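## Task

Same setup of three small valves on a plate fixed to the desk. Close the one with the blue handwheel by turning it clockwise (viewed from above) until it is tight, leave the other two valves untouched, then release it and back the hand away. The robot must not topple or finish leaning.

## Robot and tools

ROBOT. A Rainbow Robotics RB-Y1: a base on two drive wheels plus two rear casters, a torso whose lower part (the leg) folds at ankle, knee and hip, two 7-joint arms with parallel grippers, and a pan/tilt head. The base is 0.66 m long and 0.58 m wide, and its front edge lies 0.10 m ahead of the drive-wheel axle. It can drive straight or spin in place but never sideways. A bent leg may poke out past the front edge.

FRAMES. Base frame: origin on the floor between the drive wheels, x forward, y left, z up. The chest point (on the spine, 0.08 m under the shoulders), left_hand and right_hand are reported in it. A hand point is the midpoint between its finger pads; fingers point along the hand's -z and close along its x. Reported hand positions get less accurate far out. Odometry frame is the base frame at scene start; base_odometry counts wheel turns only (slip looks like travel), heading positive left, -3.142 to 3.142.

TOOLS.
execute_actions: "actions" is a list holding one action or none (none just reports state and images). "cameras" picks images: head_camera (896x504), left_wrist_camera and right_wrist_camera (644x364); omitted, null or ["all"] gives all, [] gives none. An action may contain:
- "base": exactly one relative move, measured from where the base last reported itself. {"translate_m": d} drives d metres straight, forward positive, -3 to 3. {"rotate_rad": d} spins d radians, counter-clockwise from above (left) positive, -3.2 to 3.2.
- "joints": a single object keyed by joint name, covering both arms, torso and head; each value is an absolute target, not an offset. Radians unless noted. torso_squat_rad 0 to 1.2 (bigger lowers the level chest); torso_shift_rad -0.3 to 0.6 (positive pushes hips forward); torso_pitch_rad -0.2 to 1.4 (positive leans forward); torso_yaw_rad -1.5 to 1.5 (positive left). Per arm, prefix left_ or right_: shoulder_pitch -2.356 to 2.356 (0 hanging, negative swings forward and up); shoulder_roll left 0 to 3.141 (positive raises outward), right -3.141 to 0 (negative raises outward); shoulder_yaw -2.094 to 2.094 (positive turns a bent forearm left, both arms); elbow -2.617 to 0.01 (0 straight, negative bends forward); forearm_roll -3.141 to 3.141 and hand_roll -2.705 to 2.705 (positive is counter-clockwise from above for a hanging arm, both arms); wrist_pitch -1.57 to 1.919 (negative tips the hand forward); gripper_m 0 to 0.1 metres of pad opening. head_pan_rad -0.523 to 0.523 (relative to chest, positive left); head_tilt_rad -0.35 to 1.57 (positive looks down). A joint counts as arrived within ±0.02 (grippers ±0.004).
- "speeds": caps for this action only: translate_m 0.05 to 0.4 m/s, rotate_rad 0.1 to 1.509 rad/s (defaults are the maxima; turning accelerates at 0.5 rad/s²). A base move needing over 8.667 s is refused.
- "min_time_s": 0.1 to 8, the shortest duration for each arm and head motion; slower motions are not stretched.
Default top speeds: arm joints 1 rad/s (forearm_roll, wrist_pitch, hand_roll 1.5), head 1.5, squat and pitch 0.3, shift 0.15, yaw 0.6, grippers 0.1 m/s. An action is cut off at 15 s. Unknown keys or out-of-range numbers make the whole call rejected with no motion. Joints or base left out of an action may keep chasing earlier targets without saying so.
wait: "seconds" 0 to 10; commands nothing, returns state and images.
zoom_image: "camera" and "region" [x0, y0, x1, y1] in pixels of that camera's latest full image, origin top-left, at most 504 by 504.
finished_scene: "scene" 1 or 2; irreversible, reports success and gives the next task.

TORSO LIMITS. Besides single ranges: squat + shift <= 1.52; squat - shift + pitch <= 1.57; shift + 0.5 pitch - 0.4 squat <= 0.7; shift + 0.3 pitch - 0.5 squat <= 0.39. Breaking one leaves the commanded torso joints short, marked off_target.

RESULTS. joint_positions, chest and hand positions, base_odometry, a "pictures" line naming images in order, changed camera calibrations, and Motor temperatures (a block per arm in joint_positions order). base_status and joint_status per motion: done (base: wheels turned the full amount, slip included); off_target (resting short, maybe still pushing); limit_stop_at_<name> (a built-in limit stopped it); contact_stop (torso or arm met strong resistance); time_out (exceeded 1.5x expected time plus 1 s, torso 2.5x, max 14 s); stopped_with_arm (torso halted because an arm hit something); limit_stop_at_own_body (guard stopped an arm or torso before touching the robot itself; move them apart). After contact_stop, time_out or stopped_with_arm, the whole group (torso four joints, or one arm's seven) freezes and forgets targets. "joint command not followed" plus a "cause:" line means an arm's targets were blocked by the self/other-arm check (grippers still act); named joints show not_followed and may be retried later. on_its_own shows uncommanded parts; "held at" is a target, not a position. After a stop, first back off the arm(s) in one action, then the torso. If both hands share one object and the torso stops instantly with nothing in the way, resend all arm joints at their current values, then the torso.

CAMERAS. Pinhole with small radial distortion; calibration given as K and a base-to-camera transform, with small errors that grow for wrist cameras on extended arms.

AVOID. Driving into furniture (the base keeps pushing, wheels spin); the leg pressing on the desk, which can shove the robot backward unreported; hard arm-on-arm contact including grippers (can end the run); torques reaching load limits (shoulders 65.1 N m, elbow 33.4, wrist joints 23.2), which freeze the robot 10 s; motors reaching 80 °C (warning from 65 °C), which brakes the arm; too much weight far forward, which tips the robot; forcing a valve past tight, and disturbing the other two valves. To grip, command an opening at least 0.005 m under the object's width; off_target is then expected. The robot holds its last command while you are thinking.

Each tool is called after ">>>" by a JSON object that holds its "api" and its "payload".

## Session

>>> {"api": "execute_actions", "payload": {"actions": [], "cameras": ["head_camera"]}}

Scene clock: 0.00 s.
Motor temperatures (°C, as the motors report them): left_arm=[29 30 34 32 33 35 34] | right_arm=[31 32 35 31 33 42 35]
base_odometry: x=+0.000 y=+0.000 heading=+0.000 (m, m, rad; odometry frame)
base_status: not commanded
joint_positions: torso_squat_rad=+0.350 torso_shift_rad=+0.000 torso_pitch_rad=+0.000 torso_yaw_rad=-0.001 left_shoulder_pitch_rad=+0.006 left_shoulder_roll_rad=+0.029 left_shoulder_yaw_rad=+0.017 left_elbow_rad=-0.149 left_forearm_roll_rad=-0.012 left_wrist_pitch_rad=+0.010 left_hand_roll_rad=-0.019 left_gripper_m=+0.101 right_shoulder_pitch_rad=-0.007 right_shoulder_roll_rad=-0.032 right_shoulder_yaw_rad=-0.016 right_elbow_rad=-0.143 right_forearm_roll_rad=+0.017 right_wrist_pitch_rad=-0.028 right_hand_roll_rad=-0.014 right_gripper_m=+0.100 head_pan_rad=-0.001 head_tilt_rad=+0.400
joint_status: not commanded
chest: x=-0.2280 y=-0.0010 z=+1.2474 quat_wxyz=(+1.000, +0.001, +0.000, +0.000) (m; base frame)
left_hand: x=-0.1620 y=+0.2433 z=+0.5656 quat_wxyz=(+0.998, +0.017, -0.066, -0.008) (m; base frame)
right_hand: x=-0.1468 y=-0.2457 z=+0.5672 quat_wxyz=(+0.996, -0.016, -0.089, -0.004) (m; base frame)
pictures: head_camera
camera_calibration (this result's frames):
head_camera: T_world_to_cam=[[0.0111312, -0.998398, -0.0554677, 0.0764483], [-0.418453, 0.0457294, -0.907086, 1.29058], [0.90817, 0.0333076, -0.417274, 0.738856], [0, 0, 0, 1]] pos_world=[-0.131811, -0.0073011, 1.48321]
Images, in order (width x height): head_camera 896x504.

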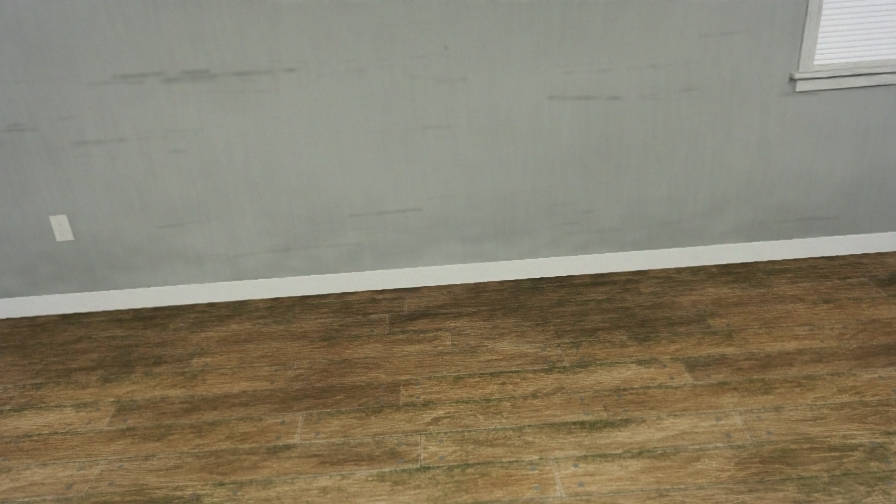

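>>> {"api": "execute_actions", "payload": {"actions": [{"base":{"rotate_rad":-1.3},"joints":{"right_shoulder_pitch_rad":0.6}}], "cameras": ["head_camera"]}}

Scene clock: 6.60 s.
Motor temperatures (°C, as the motors report them): left_arm=[29 30 34 31 33 35 34] | right_arm=[31 32 35 31 33 42 35]
base_odometry: x=+0.000 y=+0.000 heading=-1.299 (m, m, rad; odometry frame)
base_status: done
joint_positions: torso_squat_rad=+0.350 torso_shift_rad=+0.000 torso_pitch_rad=+0.000 torso_yaw_rad=-0.001 left_shoulder_pitch_rad=+0.006 left_shoulder_roll_rad=+0.029 left_shoulder_yaw_rad=+0.017 left_elbow_rad=-0.149 left_forearm_roll_rad=-0.012 left_wrist_pitch_rad=+0.010 left_hand_roll_rad=-0.019 left_gripper_m=+0.101 right_shoulder_pitch_rad=+0.600 right_shoulder_roll_rad=-0.032 right_shoulder_yaw_rad=-0.016 right_elbow_rad=-0.143 right_forearm_roll_rad=+0.017 right_wrist_pitch_rad=-0.028 right_hand_roll_rad=-0.014 right_gripper_m=+0.100 head_pan_rad=-0.001 head_tilt_rad=+0.400
joint_status: all done
chest: x=-0.2281 y=-0.0010 z=+1.2474 quat_wxyz=(+1.000, +0.001, +0.000, +0.000) (m; base frame)
left_hand: x=-0.1620 y=+0.2433 z=+0.5656 quat_wxyz=(+0.998, +0.017, -0.066, -0.008) (m; base frame)
right_hand: x=-0.5739 y=-0.2171 z=+0.6450 quat_wxyz=(+0.975, -0.025, +0.196, -0.101) (m; base frame)
pictures: head_camera
camera_calibration (this result's frames):
head_camera: T_world_to_cam=[[0.0111427, -0.998399, -0.05546, 0.0764537], [-0.418392, 0.0457198, -0.907115, 1.2906], [0.908198, 0.0333117, -0.417212, 0.738841], [0, 0, 0, 1]] pos_world=[-0.131889, -0.00728703, 1.48322]
Images, in order (width x height): head_camera 896x504.

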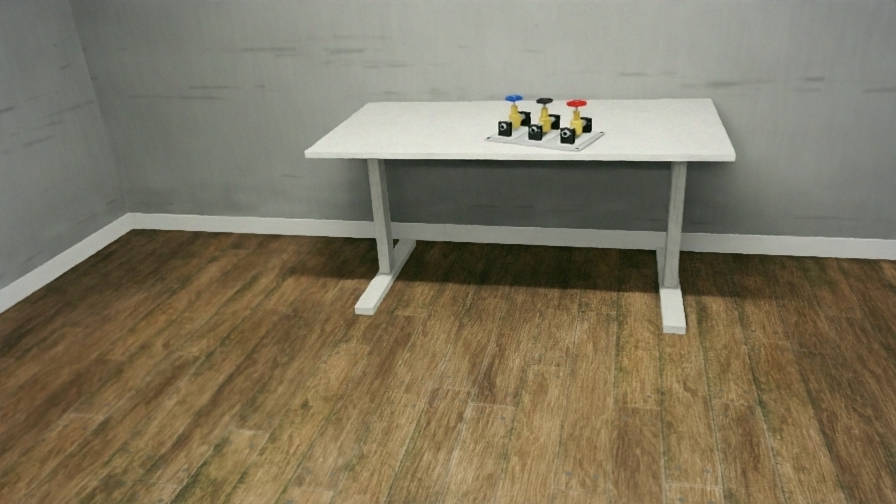

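>>> {"api": "execute_actions", "payload": {"actions": [{"base":{"rotate_rad":-0.16}}], "cameras": []}}

>>> {"api": "execute_actions", "payload": {"actions": [{"base":{"translate_m":1.85},"joints":{"torso_squat_rad":0.1,"left_shoulder_pitch_rad":-1.2,"left_shoulder_roll_rad":0.6,"left_shoulder_yaw_rad":-0.011,"left_elbow_rad":-0.5,"left_forearm_roll_rad":0.2,"left_wrist_pitch_rad":1.62,"left_hand_roll_rad":2.6,"head_tilt_rad":0.8}}], "cameras": ["head_camera"]}}

Scene clock: 18.93 s.
Motor temperatures (°C, as the motors report them): left_arm=[29 30 34 31 32 35 34] | right_arm=[31 32 35 31 33 42 35]
base_odometry: x=+0.000 y=+0.000 heading=-1.459 (m, m, rad; odometry frame)
base_status: done
joint_positions: torso_squat_rad=+0.350 torso_shift_rad=+0.000 torso_pitch_rad=+0.000 torso_yaw_rad=-0.001 left_shoulder_pitch_rad=+0.006 left_shoulder_roll_rad=+0.029 left_shoulder_yaw_rad=+0.017 left_elbow_rad=-0.149 left_forearm_roll_rad=-0.012 left_wrist_pitch_rad=+0.010 left_hand_roll_rad=-0.019 left_gripper_m=+0.101 right_shoulder_pitch_rad=+0.600 right_shoulder_roll_rad=-0.032 right_shoulder_yaw_rad=-0.016 right_elbow_rad=-0.143 right_forearm_roll_rad=+0.017 right_wrist_pitch_rad=-0.028 right_hand_roll_rad=-0.014 right_gripper_m=+0.100 head_pan_rad=-0.001 head_tilt_rad=+0.400
joint_status: not commanded
chest: x=-0.2281 y=-0.0010 z=+1.2474 quat_wxyz=(+1.000, +0.001, +0.000, +0.000) (m; base frame)
left_hand: x=-0.1620 y=+0.2433 z=+0.5656 quat_wxyz=(+0.998, +0.017, -0.066, -0.008) (m; base frame)
right_hand: x=-0.5739 y=-0.2171 z=+0.6450 quat_wxyz=(+0.975, -0.025, +0.196, -0.101) (m; base frame)
pictures: none
No camera images: the call's "cameras" was empty. Leave "cameras" out to get every camera's image.

Scene clock: 25.13 s.
Motor temperatures (°C, as the motors report them): left_arm=[30 30 34 32 32 35 34] | right_arm=[31 32 35 31 33 42 35]
base_odometry: x=+0.206 y=-1.838 heading=-1.459 (m, m, rad; odometry frame)
base_status: done
joint_positions: torso_squat_rad=+0.100 torso_shift_rad=+0.000 torso_pitch_rad=+0.000 torso_yaw_rad=-0.001 left_shoulder_pitch_rad=-1.200 left_shoulder_roll_rad=+0.600 left_shoulder_yaw_rad=-0.011 left_elbow_rad=-0.500 left_forearm_roll_rad=+0.200 left_wrist_pitch_rad=+1.620 left_hand_roll_rad=+2.600 left_gripper_m=+0.101 right_shoulder_pitch_rad=+0.600 right_shoulder_roll_rad=-0.032 right_shoulder_yaw_rad=-0.016 right_elbow_rad=-0.143 right_forearm_roll_rad=+0.017 right_wrist_pitch_rad=-0.028 right_hand_roll_rad=-0.014 right_gripper_m=+0.100 head_pan_rad=-0.001 head_tilt_rad=+0.800
joint_status: all done
chest: x=-0.2280 y=-0.0011 z=+1.2864 quat_wxyz=(+1.000, +0.001, +0.000, +0.000) (m; base frame)
left_hand: x=+0.3089 y=+0.4207 z=+1.1301 quat_wxyz=(+0.174, -0.030, -0.143, +0.974) (m; base frame)
right_hand: x=-0.5737 y=-0.2171 z=+0.6839 quat_wxyz=(+0.975, -0.025, +0.196, -0.101) (m; base frame)
pictures: head_camera
camera_calibration (this result's frames):
head_camera: T_world_to_cam=[[-0.0110831, -0.998355, -0.0562465, 0.0751265], [-0.73905, 0.0460685, -0.672073, 0.91057], [0.673559, 0.0341204, -0.738345, 1.18408], [0, 0, 0, 1]] pos_world=[-0.123755, -0.00734673, 1.49045]
Images, in order (width x height): head_camera 896x504.

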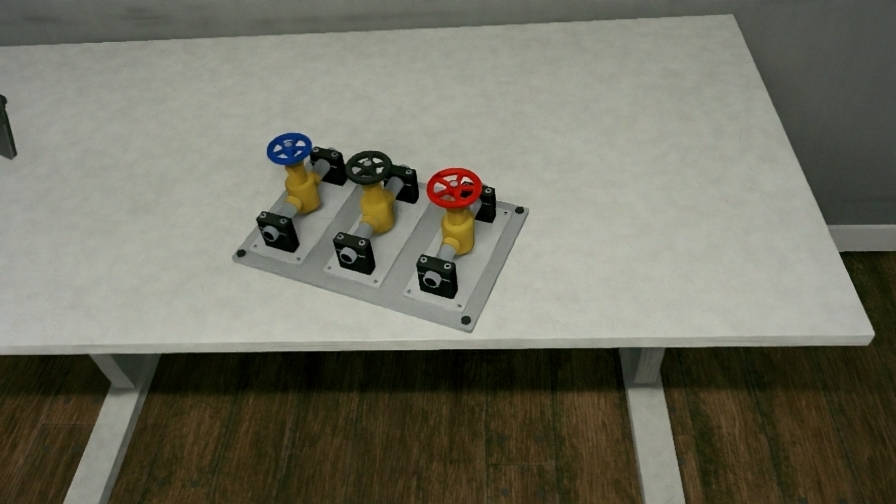

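>>> {"api": "execute_actions", "payload": {"actions": [{"base":{"translate_m":0.27},"joints":{"torso_shift_rad":0.19,"torso_yaw_rad":0.33,"left_shoulder_pitch_rad":-1.13,"left_shoulder_roll_rad":0.0,"left_wrist_pitch_rad":1.55,"left_hand_roll_rad":2.7,"head_tilt_rad":1.0}}], "cameras": ["head_camera","left_wrist_camera"]}}

Scene clock: 39.00 s.
Motor temperatures (°C, as the motors report them): left_arm=[31 31 34 32 32 35 34] | right_arm=[31 32 35 32 33 42 35]
base_odometry: x=+0.236 y=-2.107 heading=-1.460 (m, m, rad; odometry frame)
base_status: done
joint_positions: torso_squat_rad=+0.100 torso_shift_rad=+0.190 torso_pitch_rad=+0.000 torso_yaw_rad=+0.330 left_shoulder_pitch_rad=-1.130 left_shoulder_roll_rad=+0.000 left_shoulder_yaw_rad=-0.011 left_elbow_rad=-0.500 left_forearm_roll_rad=+0.200 left_wrist_pitch_rad=+1.550 left_hand_roll_rad=+2.700 left_gripper_m=+0.101 right_shoulder_pitch_rad=+0.600 right_shoulder_roll_rad=-0.032 right_shoulder_yaw_rad=-0.016 right_elbow_rad=-0.144 right_forearm_roll_rad=+0.017 right_wrist_pitch_rad=-0.028 right_hand_roll_rad=-0.014 right_gripper_m=+0.100 head_pan_rad=-0.001 head_tilt_rad=+1.000
joint_status: all done
chest: x=-0.0962 y=-0.0010 z=+1.2739 quat_wxyz=(+0.986, +0.001, +0.000, +0.164) (m; base frame)
left_hand: x=+0.3400 y=+0.2373 z=+0.9762 quat_wxyz=(+0.214, +0.003, +0.003, +0.977) (m; base frame)
right_hand: x=-0.3527 y=-0.3176 z=+0.6712 quat_wxyz=(+0.978, -0.057, +0.189, +0.061) (m; base frame)
pictures: head_camera, left_wrist_camera
camera_calibration (this result's frames):
head_camera: T_world_to_cam=[[0.303746, -0.951257, -0.0533756, 0.102235], [-0.826221, -0.235095, -0.511946, 0.75746], [0.474444, 0.199602, -0.857358, 1.24599], [0, 0, 0, 1]] pos_world=[0.00362302, 0.0266253, 1.4615]
left_wrist_camera: T_world_to_cam=[[-0.899635, 0.435201, -0.0354424, 0.231268], [0.300819, 0.676581, 0.67212, -0.887991], [0.316487, 0.594002, -0.739593, 0.561939], [0, 0, 0, 1]] pos_world=[0.297335, 0.166357, 1.02064]
Images, in order (width x height): head_camera 896x504, left_wrist_camera 644x364.

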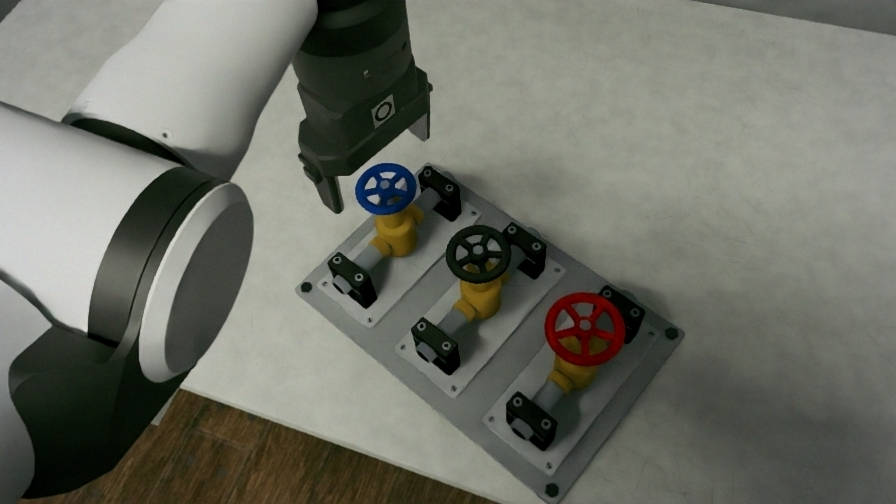

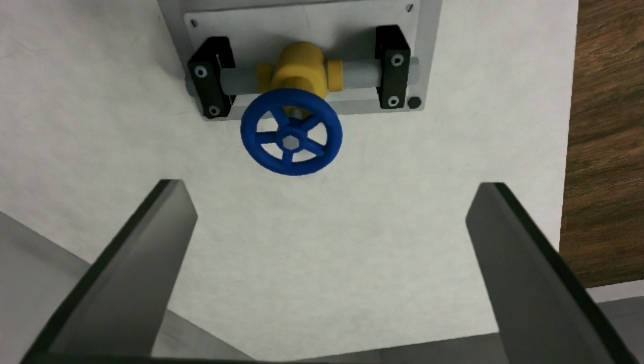

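>>> {"api": "execute_actions", "payload": {"actions": [{"base":{"translate_m":0.064},"joints":{"torso_yaw_rad":0.363,"left_shoulder_pitch_rad":-1.03,"left_wrist_pitch_rad":1.45,"torso_squat_rad":0.3}}], "cameras": ["head_camera","left_wrist_camera"]}}

Scene clock: 54.10 s.
Motor temperatures (°C, as the motors report them): left_arm=[31 31 34 32 32 35 34] | right_arm=[31 32 35 32 33 42 35]
base_odometry: x=+0.243 y=-2.170 heading=-1.460 (m, m, rad; odometry frame)
base_status: done
joint_positions: torso_squat_rad=+0.300 torso_shift_rad=+0.190 torso_pitch_rad=+0.000 torso_yaw_rad=+0.363 left_shoulder_pitch_rad=-1.030 left_shoulder_roll_rad=+0.000 left_shoulder_yaw_rad=-0.011 left_elbow_rad=-0.500 left_forearm_roll_rad=+0.200 left_wrist_pitch_rad=+1.450 left_hand_roll_rad=+2.700 left_gripper_m=+0.101 right_shoulder_pitch_rad=+0.600 right_shoulder_roll_rad=-0.032 right_shoulder_yaw_rad=-0.016 right_elbow_rad=-0.144 right_forearm_roll_rad=+0.017 right_wrist_pitch_rad=-0.028 right_hand_roll_rad=-0.014 right_gripper_m=+0.100 head_pan_rad=-0.001 head_tilt_rad=+1.000
joint_status: all done
chest: x=-0.1017 y=-0.0010 z=+1.2466 quat_wxyz=(+0.984, +0.001, +0.000, +0.180) (m; base frame)
left_hand: x=+0.3126 y=+0.2568 z=+0.9034 quat_wxyz=(+0.180, -0.006, +0.015, +0.983) (m; base frame)
right_hand: x=-0.3474 y=-0.3259 z=+0.6439 quat_wxyz=(+0.977, -0.060, +0.188, +0.077) (m; base frame)
pictures: head_camera, left_wrist_camera
camera_calibration (this result's frames):
head_camera: T_world_to_cam=[[0.334922, -0.940742, -0.053214, 0.105466], [-0.817803, -0.262174, -0.512312, 0.740272], [0.468002, 0.215103, -0.857149, 1.22431], [0, 0, 0, 1]] pos_world=[-0.00290763, 0.0299425, 1.43428]
left_wrist_camera: T_world_to_cam=[[-0.926988, 0.37069, -0.0572959, 0.240423], [0.244883, 0.713798, 0.656144, -0.821667], [0.284124, 0.594206, -0.752458, 0.52694], [0, 0, 0, 1]] pos_world=[0.274365, 0.184271, 0.949407]
Images, in order (width x height): head_camera 896x504, left_wrist_camera 644x364.

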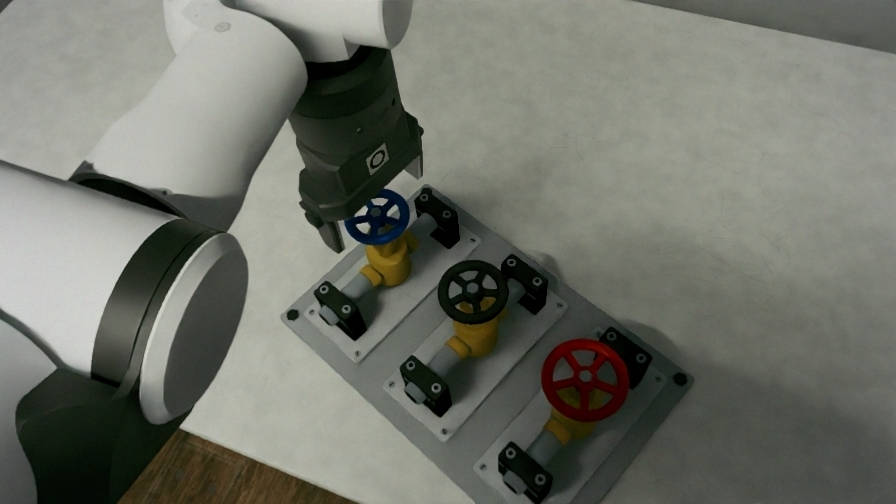

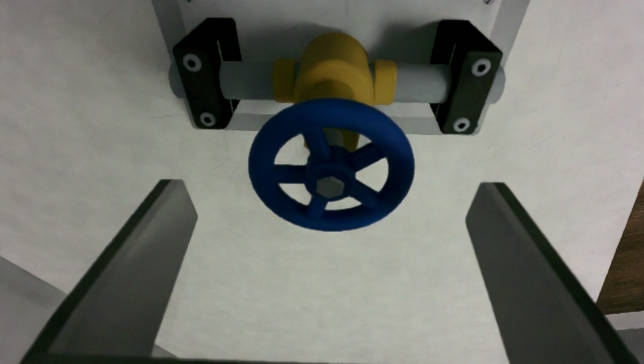

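>>> {"api": "execute_actions", "payload": {"actions": [{"joints":{"torso_squat_rad":0.44,"torso_yaw_rad":0.355}}], "cameras": ["left_wrist_camera"]}}

>>> {"api": "execute_actions", "payload": {"actions": [{"joints":{"left_gripper_m":0.0}}], "cameras": ["left_wrist_camera"]}}

>>> {"api": "execute_actions", "payload": {"actions": [{"joints":{"left_hand_roll_rad":-2.1},"min_time_s":5}], "cameras": ["left_wrist_camera"]}}

>>> {"api": "execute_actions", "payload": {"actions": [{"joints":{"left_hand_roll_rad":-2.7},"min_time_s":1}], "cameras": ["left_wrist_camera"]}}

Scene clock: 72.77 s.
Motor temperatures (°C, as the motors report them): left_arm=[32 30 34 33 32 35 34] | right_arm=[31 32 35 32 33 42 35]
base_odometry: x=+0.243 y=-2.170 heading=-1.460 (m, m, rad; odometry frame)
base_status: not commanded
joint_positions: torso_squat_rad=+0.440 torso_shift_rad=+0.190 torso_pitch_rad=+0.000 torso_yaw_rad=+0.355 left_shoulder_pitch_rad=-1.030 left_shoulder_roll_rad=+0.000 left_shoulder_yaw_rad=-0.011 left_elbow_rad=-0.500 left_forearm_roll_rad=+0.200 left_wrist_pitch_rad=+1.450 left_hand_roll_rad=+2.700 left_gripper_m=+0.101 right_shoulder_pitch_rad=+0.600 right_shoulder_roll_rad=-0.032 right_shoulder_yaw_rad=-0.016 right_elbow_rad=-0.144 right_forearm_roll_rad=+0.017 right_wrist_pitch_rad=-0.028 right_hand_roll_rad=-0.014 right_gripper_m=+0.100 head_pan_rad=-0.001 head_tilt_rad=+1.000
joint_status: all done
chest: x=-0.1084 y=-0.0010 z=+1.2118 quat_wxyz=(+0.984, +0.001, +0.000, +0.177) (m; base frame)
left_hand: x=+0.3079 y=+0.2535 z=+0.8687 quat_wxyz=(+0.184, -0.006, +0.015, +0.983) (m; base frame)
right_hand: x=-0.3566 y=-0.3239 z=+0.6091 quat_wxyz=(+0.978, -0.060, +0.188, +0.073) (m; base frame)
pictures: left_wrist_camera
camera_calibration (this result's frames):
left_wrist_camera: T_world_to_cam=[[-0.92404, 0.377979, -0.0572871, 0.232535], [0.250503, 0.711848, 0.656141, -0.796625], [0.288787, 0.59195, -0.752461, 0.503156], [0, 0, 0, 1]] pos_world=[0.269124, 0.181339, 0.914624]
Images, in order (width x height): left_wrist_camera 644x364.

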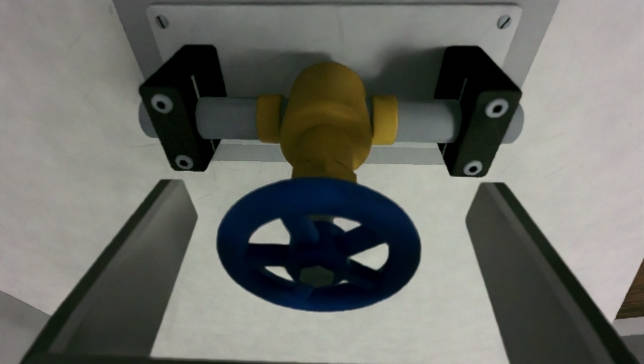

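Scene clock: 74.27 s.
Motor temperatures (°C, as the motors report them): left_arm=[31 30 34 33 32 35 34] | right_arm=[31 32 35 32 33 42 35]
base_odometry: x=+0.243 y=-2.170 heading=-1.460 (m, m, rad; odometry frame)
base_status: not commanded
joint_positions: torso_squat_rad=+0.440 torso_shift_rad=+0.190 torso_pitch_rad=+0.001 torso_yaw_rad=+0.355 left_shoulder_pitch_rad=-1.031 left_shoulder_roll_rad=-0.001 left_shoulder_yaw_rad=-0.011 left_elbow_rad=-0.501 left_forearm_roll_rad=+0.200 left_wrist_pitch_rad=+1.449 left_hand_roll_rad=+2.700 left_gripper_m=+0.064 right_shoulder_pitch_rad=+0.600 right_shoulder_roll_rad=-0.032 right_shoulder_yaw_rad=-0.016 right_elbow_rad=-0.144 right_forearm_roll_rad=+0.017 right_wrist_pitch_rad=-0.028 right_hand_roll_rad=-0.014 right_gripper_m=+0.100 head_pan_rad=-0.001 head_tilt_rad=+1.000
joint_status: left_gripper_m off_target (ended at +0.064, target +0.000)
chest: x=-0.1079 y=-0.0010 z=+1.2118 quat_wxyz=(+0.984, +0.001, +0.000, +0.176) (m; base frame)
left_hand: x=+0.3093 y=+0.2529 z=+0.8691 quat_wxyz=(+0.185, -0.007, +0.015, +0.983) (m; base frame)
right_hand: x=-0.3567 y=-0.3238 z=+0.6093 quat_wxyz=(+0.977, -0.059, +0.189, +0.073) (m; base frame)
pictures: left_wrist_camera
camera_calibration (this result's frames):
left_wrist_camera: T_world_to_cam=[[-0.923403, 0.379137, -0.0598444, 0.235785], [0.249632, 0.711643, 0.656695, -0.796933], [0.291566, 0.591456, -0.751778, 0.502126], [0, 0, 0, 1]] pos_world=[0.270262, 0.180752, 0.91494]
Images, in order (width x height): left_wrist_camera 644x364.

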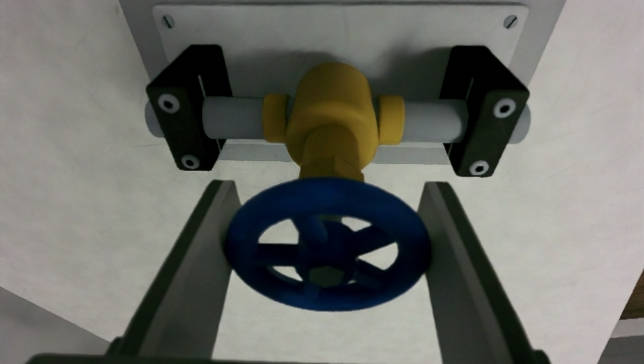

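Scene clock: 79.57 s.
Motor temperatures (°C, as the motors report them): left_arm=[32 31 34 33 34 36 34] | right_arm=[31 32 35 32 33 42 35]
base_odometry: x=+0.243 y=-2.170 heading=-1.459 (m, m, rad; odometry frame)
base_status: not commanded
joint_positions: torso_squat_rad=+0.440 torso_shift_rad=+0.190 torso_pitch_rad=+0.000 torso_yaw_rad=+0.356 left_shoulder_pitch_rad=-1.028 left_shoulder_roll_rad=+0.007 left_shoulder_yaw_rad=-0.011 left_elbow_rad=-0.498 left_forearm_roll_rad=+0.198 left_wrist_pitch_rad=+1.451 left_hand_roll_rad=-2.099 left_gripper_m=+0.064 right_shoulder_pitch_rad=+0.600 right_shoulder_roll_rad=-0.032 right_shoulder_yaw_rad=-0.016 right_elbow_rad=-0.144 right_forearm_roll_rad=+0.017 right_wrist_pitch_rad=-0.028 right_hand_roll_rad=-0.014 right_gripper_m=+0.100 head_pan_rad=-0.001 head_tilt_rad=+1.000
joint_status: all done
chest: x=-0.1086 y=-0.0007 z=+1.2119 quat_wxyz=(+0.984, +0.000, +0.000, +0.177) (m; base frame)
left_hand: x=+0.3061 y=+0.2590 z=+0.8679 quat_wxyz=(+0.531, -0.006, -0.012, -0.847) (m; base frame)
right_hand: x=-0.3566 y=-0.3239 z=+0.6092 quat_wxyz=(+0.978, -0.060, +0.188, +0.074) (m; base frame)
pictures: left_wrist_camera
camera_calibration (this result's frames):
left_wrist_camera: T_world_to_cam=[[-0.452263, -0.891724, -0.0169278, 0.378172], [-0.669886, 0.327099, 0.666527, -0.427121], [-0.588821, 0.312785, -0.745288, 0.834599], [0, 0, 0, 1]] pos_world=[0.37634, 0.215886, 0.913107]
Images, in order (width x height): left_wrist_camera 644x364.

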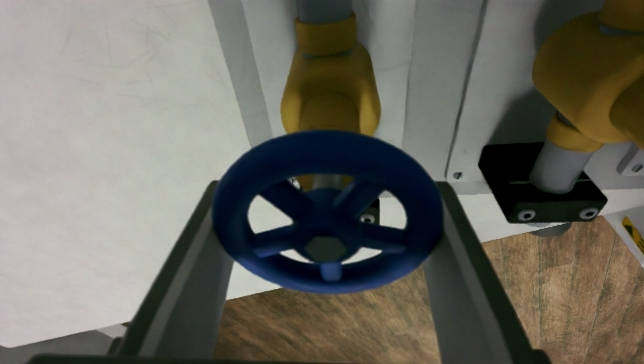

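Scene clock: 80.93 s.
Motor temperatures (°C, as the motors report them): left_arm=[32 31 34 33 35 36 35] | right_arm=[31 32 35 32 33 42 35]
base_odometry: x=+0.243 y=-2.170 heading=-1.459 (m, m, rad; odometry frame)
base_status: not commanded
joint_positions: torso_squat_rad=+0.440 torso_shift_rad=+0.190 torso_pitch_rad=+0.000 torso_yaw_rad=+0.356 left_shoulder_pitch_rad=-1.028 left_shoulder_roll_rad=+0.015 left_shoulder_yaw_rad=-0.012 left_elbow_rad=-0.498 left_forearm_roll_rad=+0.196 left_wrist_pitch_rad=+1.450 left_hand_roll_rad=-2.699 left_gripper_m=+0.062 right_shoulder_pitch_rad=+0.600 right_shoulder_roll_rad=-0.032 right_shoulder_yaw_rad=-0.016 right_elbow_rad=-0.144 right_forearm_roll_rad=+0.017 right_wrist_pitch_rad=-0.028 right_hand_roll_rad=-0.014 right_gripper_m=+0.100 head_pan_rad=-0.001 head_tilt_rad=+1.000
joint_status: all done
chest: x=-0.1084 y=-0.0003 z=+1.2119 quat_wxyz=(+0.984, +0.000, +0.000, +0.177) (m; base frame)
left_hand: x=+0.3060 y=+0.2654 z=+0.8682 quat_wxyz=(+0.260, -0.001, -0.010, -0.965) (m; base frame)
right_hand: x=-0.3564 y=-0.3239 z=+0.6094 quat_wxyz=(+0.977, -0.060, +0.188, +0.074) (m; base frame)
pictures: left_wrist_camera
camera_calibration (this result's frames):
left_wrist_camera: T_world_to_cam=[[-0.872871, -0.48681, -0.0333378, 0.419348], [-0.383744, 0.642658, 0.663122, -0.597935], [-0.30139, 0.591614, -0.747768, 0.672949], [0, 0, 0, 1]] pos_world=[0.339403, 0.190285, 0.913694]
Images, in order (width x height): left_wrist_camera 644x364.

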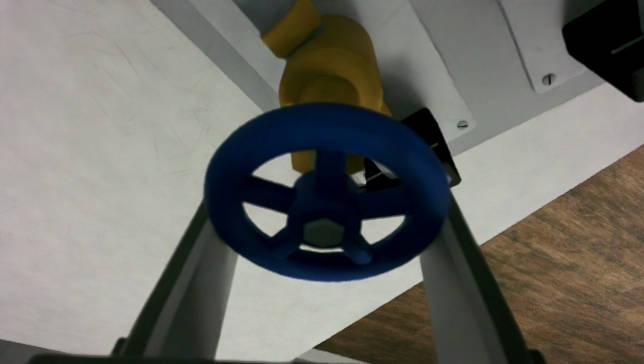

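Slipping: tight.

>>> {"api": "execute_actions", "payload": {"actions": [{"joints":{"left_gripper_m":0.085}}], "cameras": []}}

>>> {"api": "execute_actions", "payload": {"actions": [{"joints":{"torso_squat_rad":0.1,"left_shoulder_pitch_rad":-1.13,"left_wrist_pitch_rad":1.55}}], "cameras": []}}

>>> {"api": "execute_actions", "payload": {"actions": [{"base":{"translate_m":-0.4}}], "cameras": []}}

>>> {"api": "finished_scene", "payload": {"scene": 2}}

Scene clock: 90.93 s.
Motor temperatures (°C, as the motors report them): left_arm=[33 36 34 34 49 36 35] | right_arm=[31 32 35 32 33 42 35]
base_odometry: x=+0.243 y=-2.170 heading=-1.460 (m, m, rad; odometry frame)
base_status: not commanded
joint_positions: torso_squat_rad=+0.440 torso_shift_rad=+0.190 torso_pitch_rad=+0.000 torso_yaw_rad=+0.355 left_shoulder_pitch_rad=-1.030 left_shoulder_roll_rad=+0.000 left_shoulder_yaw_rad=-0.011 left_elbow_rad=-0.500 left_forearm_roll_rad=+0.200 left_wrist_pitch_rad=+1.450 left_hand_roll_rad=-2.700 left_gripper_m=+0.085 right_shoulder_pitch_rad=+0.600 right_shoulder_roll_rad=-0.032 right_shoulder_yaw_rad=-0.016 right_elbow_rad=-0.144 right_forearm_roll_rad=+0.017 right_wrist_pitch_rad=-0.028 right_hand_roll_rad=-0.014 right_gripper_m=+0.100 head_pan_rad=-0.001 head_tilt_rad=+1.000
joint_status: all done
chest: x=-0.1083 y=-0.0010 z=+1.2119 quat_wxyz=(+0.984, +0.001, +0.000, +0.177) (m; base frame)
left_hand: x=+0.3077 y=+0.2539 z=+0.8685 quat_wxyz=(+0.253, -0.001, -0.016, -0.967) (m; base frame)
right_hand: x=-0.3567 y=-0.3239 z=+0.6092 quat_wxyz=(+0.978, -0.059, +0.189, +0.073) (m; base frame)
pictures: none
No camera images: the call's "cameras" was empty. Leave "cameras" out to get every camera's image.

Scene clock: 92.83 s.
Motor temperatures (°C, as the motors report them): left_arm=[33 35 34 34 48 36 35] | right_arm=[31 32 35 32 33 42 35]
base_odometry: x=+0.243 y=-2.170 heading=-1.460 (m, m, rad; odometry frame)
base_status: not commanded
joint_positions: torso_squat_rad=+0.100 torso_shift_rad=+0.190 torso_pitch_rad=+0.000 torso_yaw_rad=+0.355 left_shoulder_pitch_rad=-1.130 left_shoulder_roll_rad=+0.000 left_shoulder_yaw_rad=-0.011 left_elbow_rad=-0.500 left_forearm_roll_rad=+0.200 left_wrist_pitch_rad=+1.550 left_hand_roll_rad=-2.700 left_gripper_m=+0.085 right_shoulder_pitch_rad=+0.600 right_shoulder_roll_rad=-0.032 right_shoulder_yaw_rad=-0.016 right_elbow_rad=-0.144 right_forearm_roll_rad=+0.017 right_wrist_pitch_rad=-0.028 right_hand_roll_rad=-0.014 right_gripper_m=+0.100 head_pan_rad=-0.001 head_tilt_rad=+1.000
joint_status: all done
chest: x=-0.0963 y=-0.0011 z=+1.2739 quat_wxyz=(+0.984, +0.001, +0.000, +0.177) (m; base frame)
left_hand: x=+0.3338 y=+0.2484 z=+0.9762 quat_wxyz=(+0.236, -0.003, -0.001, -0.972) (m; base frame)
right_hand: x=-0.3449 y=-0.3240 z=+0.6712 quat_wxyz=(+0.978, -0.059, +0.189, +0.073) (m; base frame)
pictures: none
No camera images: the call's "cameras" was empty. Leave "cameras" out to get every camera's image.

Scene clock: 95.50 s.
Motor temperatures (°C, as the motors report them): left_arm=[33 35 34 34 46 36 35] | right_arm=[31 32 35 32 33 42 35]
base_odometry: x=+0.199 y=-1.773 heading=-1.459 (m, m, rad; odometry frame)
base_status: done
joint_positions: torso_squat_rad=+0.100 torso_shift_rad=+0.190 torso_pitch_rad=+0.000 torso_yaw_rad=+0.355 left_shoulder_pitch_rad=-1.130 left_shoulder_roll_rad=+0.000 left_shoulder_yaw_rad=-0.011 left_elbow_rad=-0.500 left_forearm_roll_rad=+0.200 left_wrist_pitch_rad=+1.550 left_hand_roll_rad=-2.700 left_gripper_m=+0.085 right_shoulder_pitch_rad=+0.600 right_shoulder_roll_rad=-0.032 right_shoulder_yaw_rad=-0.016 right_elbow_rad=-0.144 right_forearm_roll_rad=+0.017 right_wrist_pitch_rad=-0.028 right_hand_roll_rad=-0.014 right_gripper_m=+0.100 head_pan_rad=-0.001 head_tilt_rad=+1.000
joint_status: not commanded
chest: x=-0.0964 y=-0.0011 z=+1.2739 quat_wxyz=(+0.984, +0.001, +0.000, +0.177) (m; base frame)
left_hand: x=+0.3338 y=+0.2484 z=+0.9762 quat_wxyz=(+0.236, -0.003, -0.001, -0.972) (m; base frame)
right_hand: x=-0.3449 y=-0.3240 z=+0.6712 quat_wxyz=(+0.978, -0.059, +0.189, +0.073) (m; base frame)
pictures: none
No camera images: the call's "cameras" was empty. Leave "cameras" out to get every camera's image.

The scene is finished: the task was done.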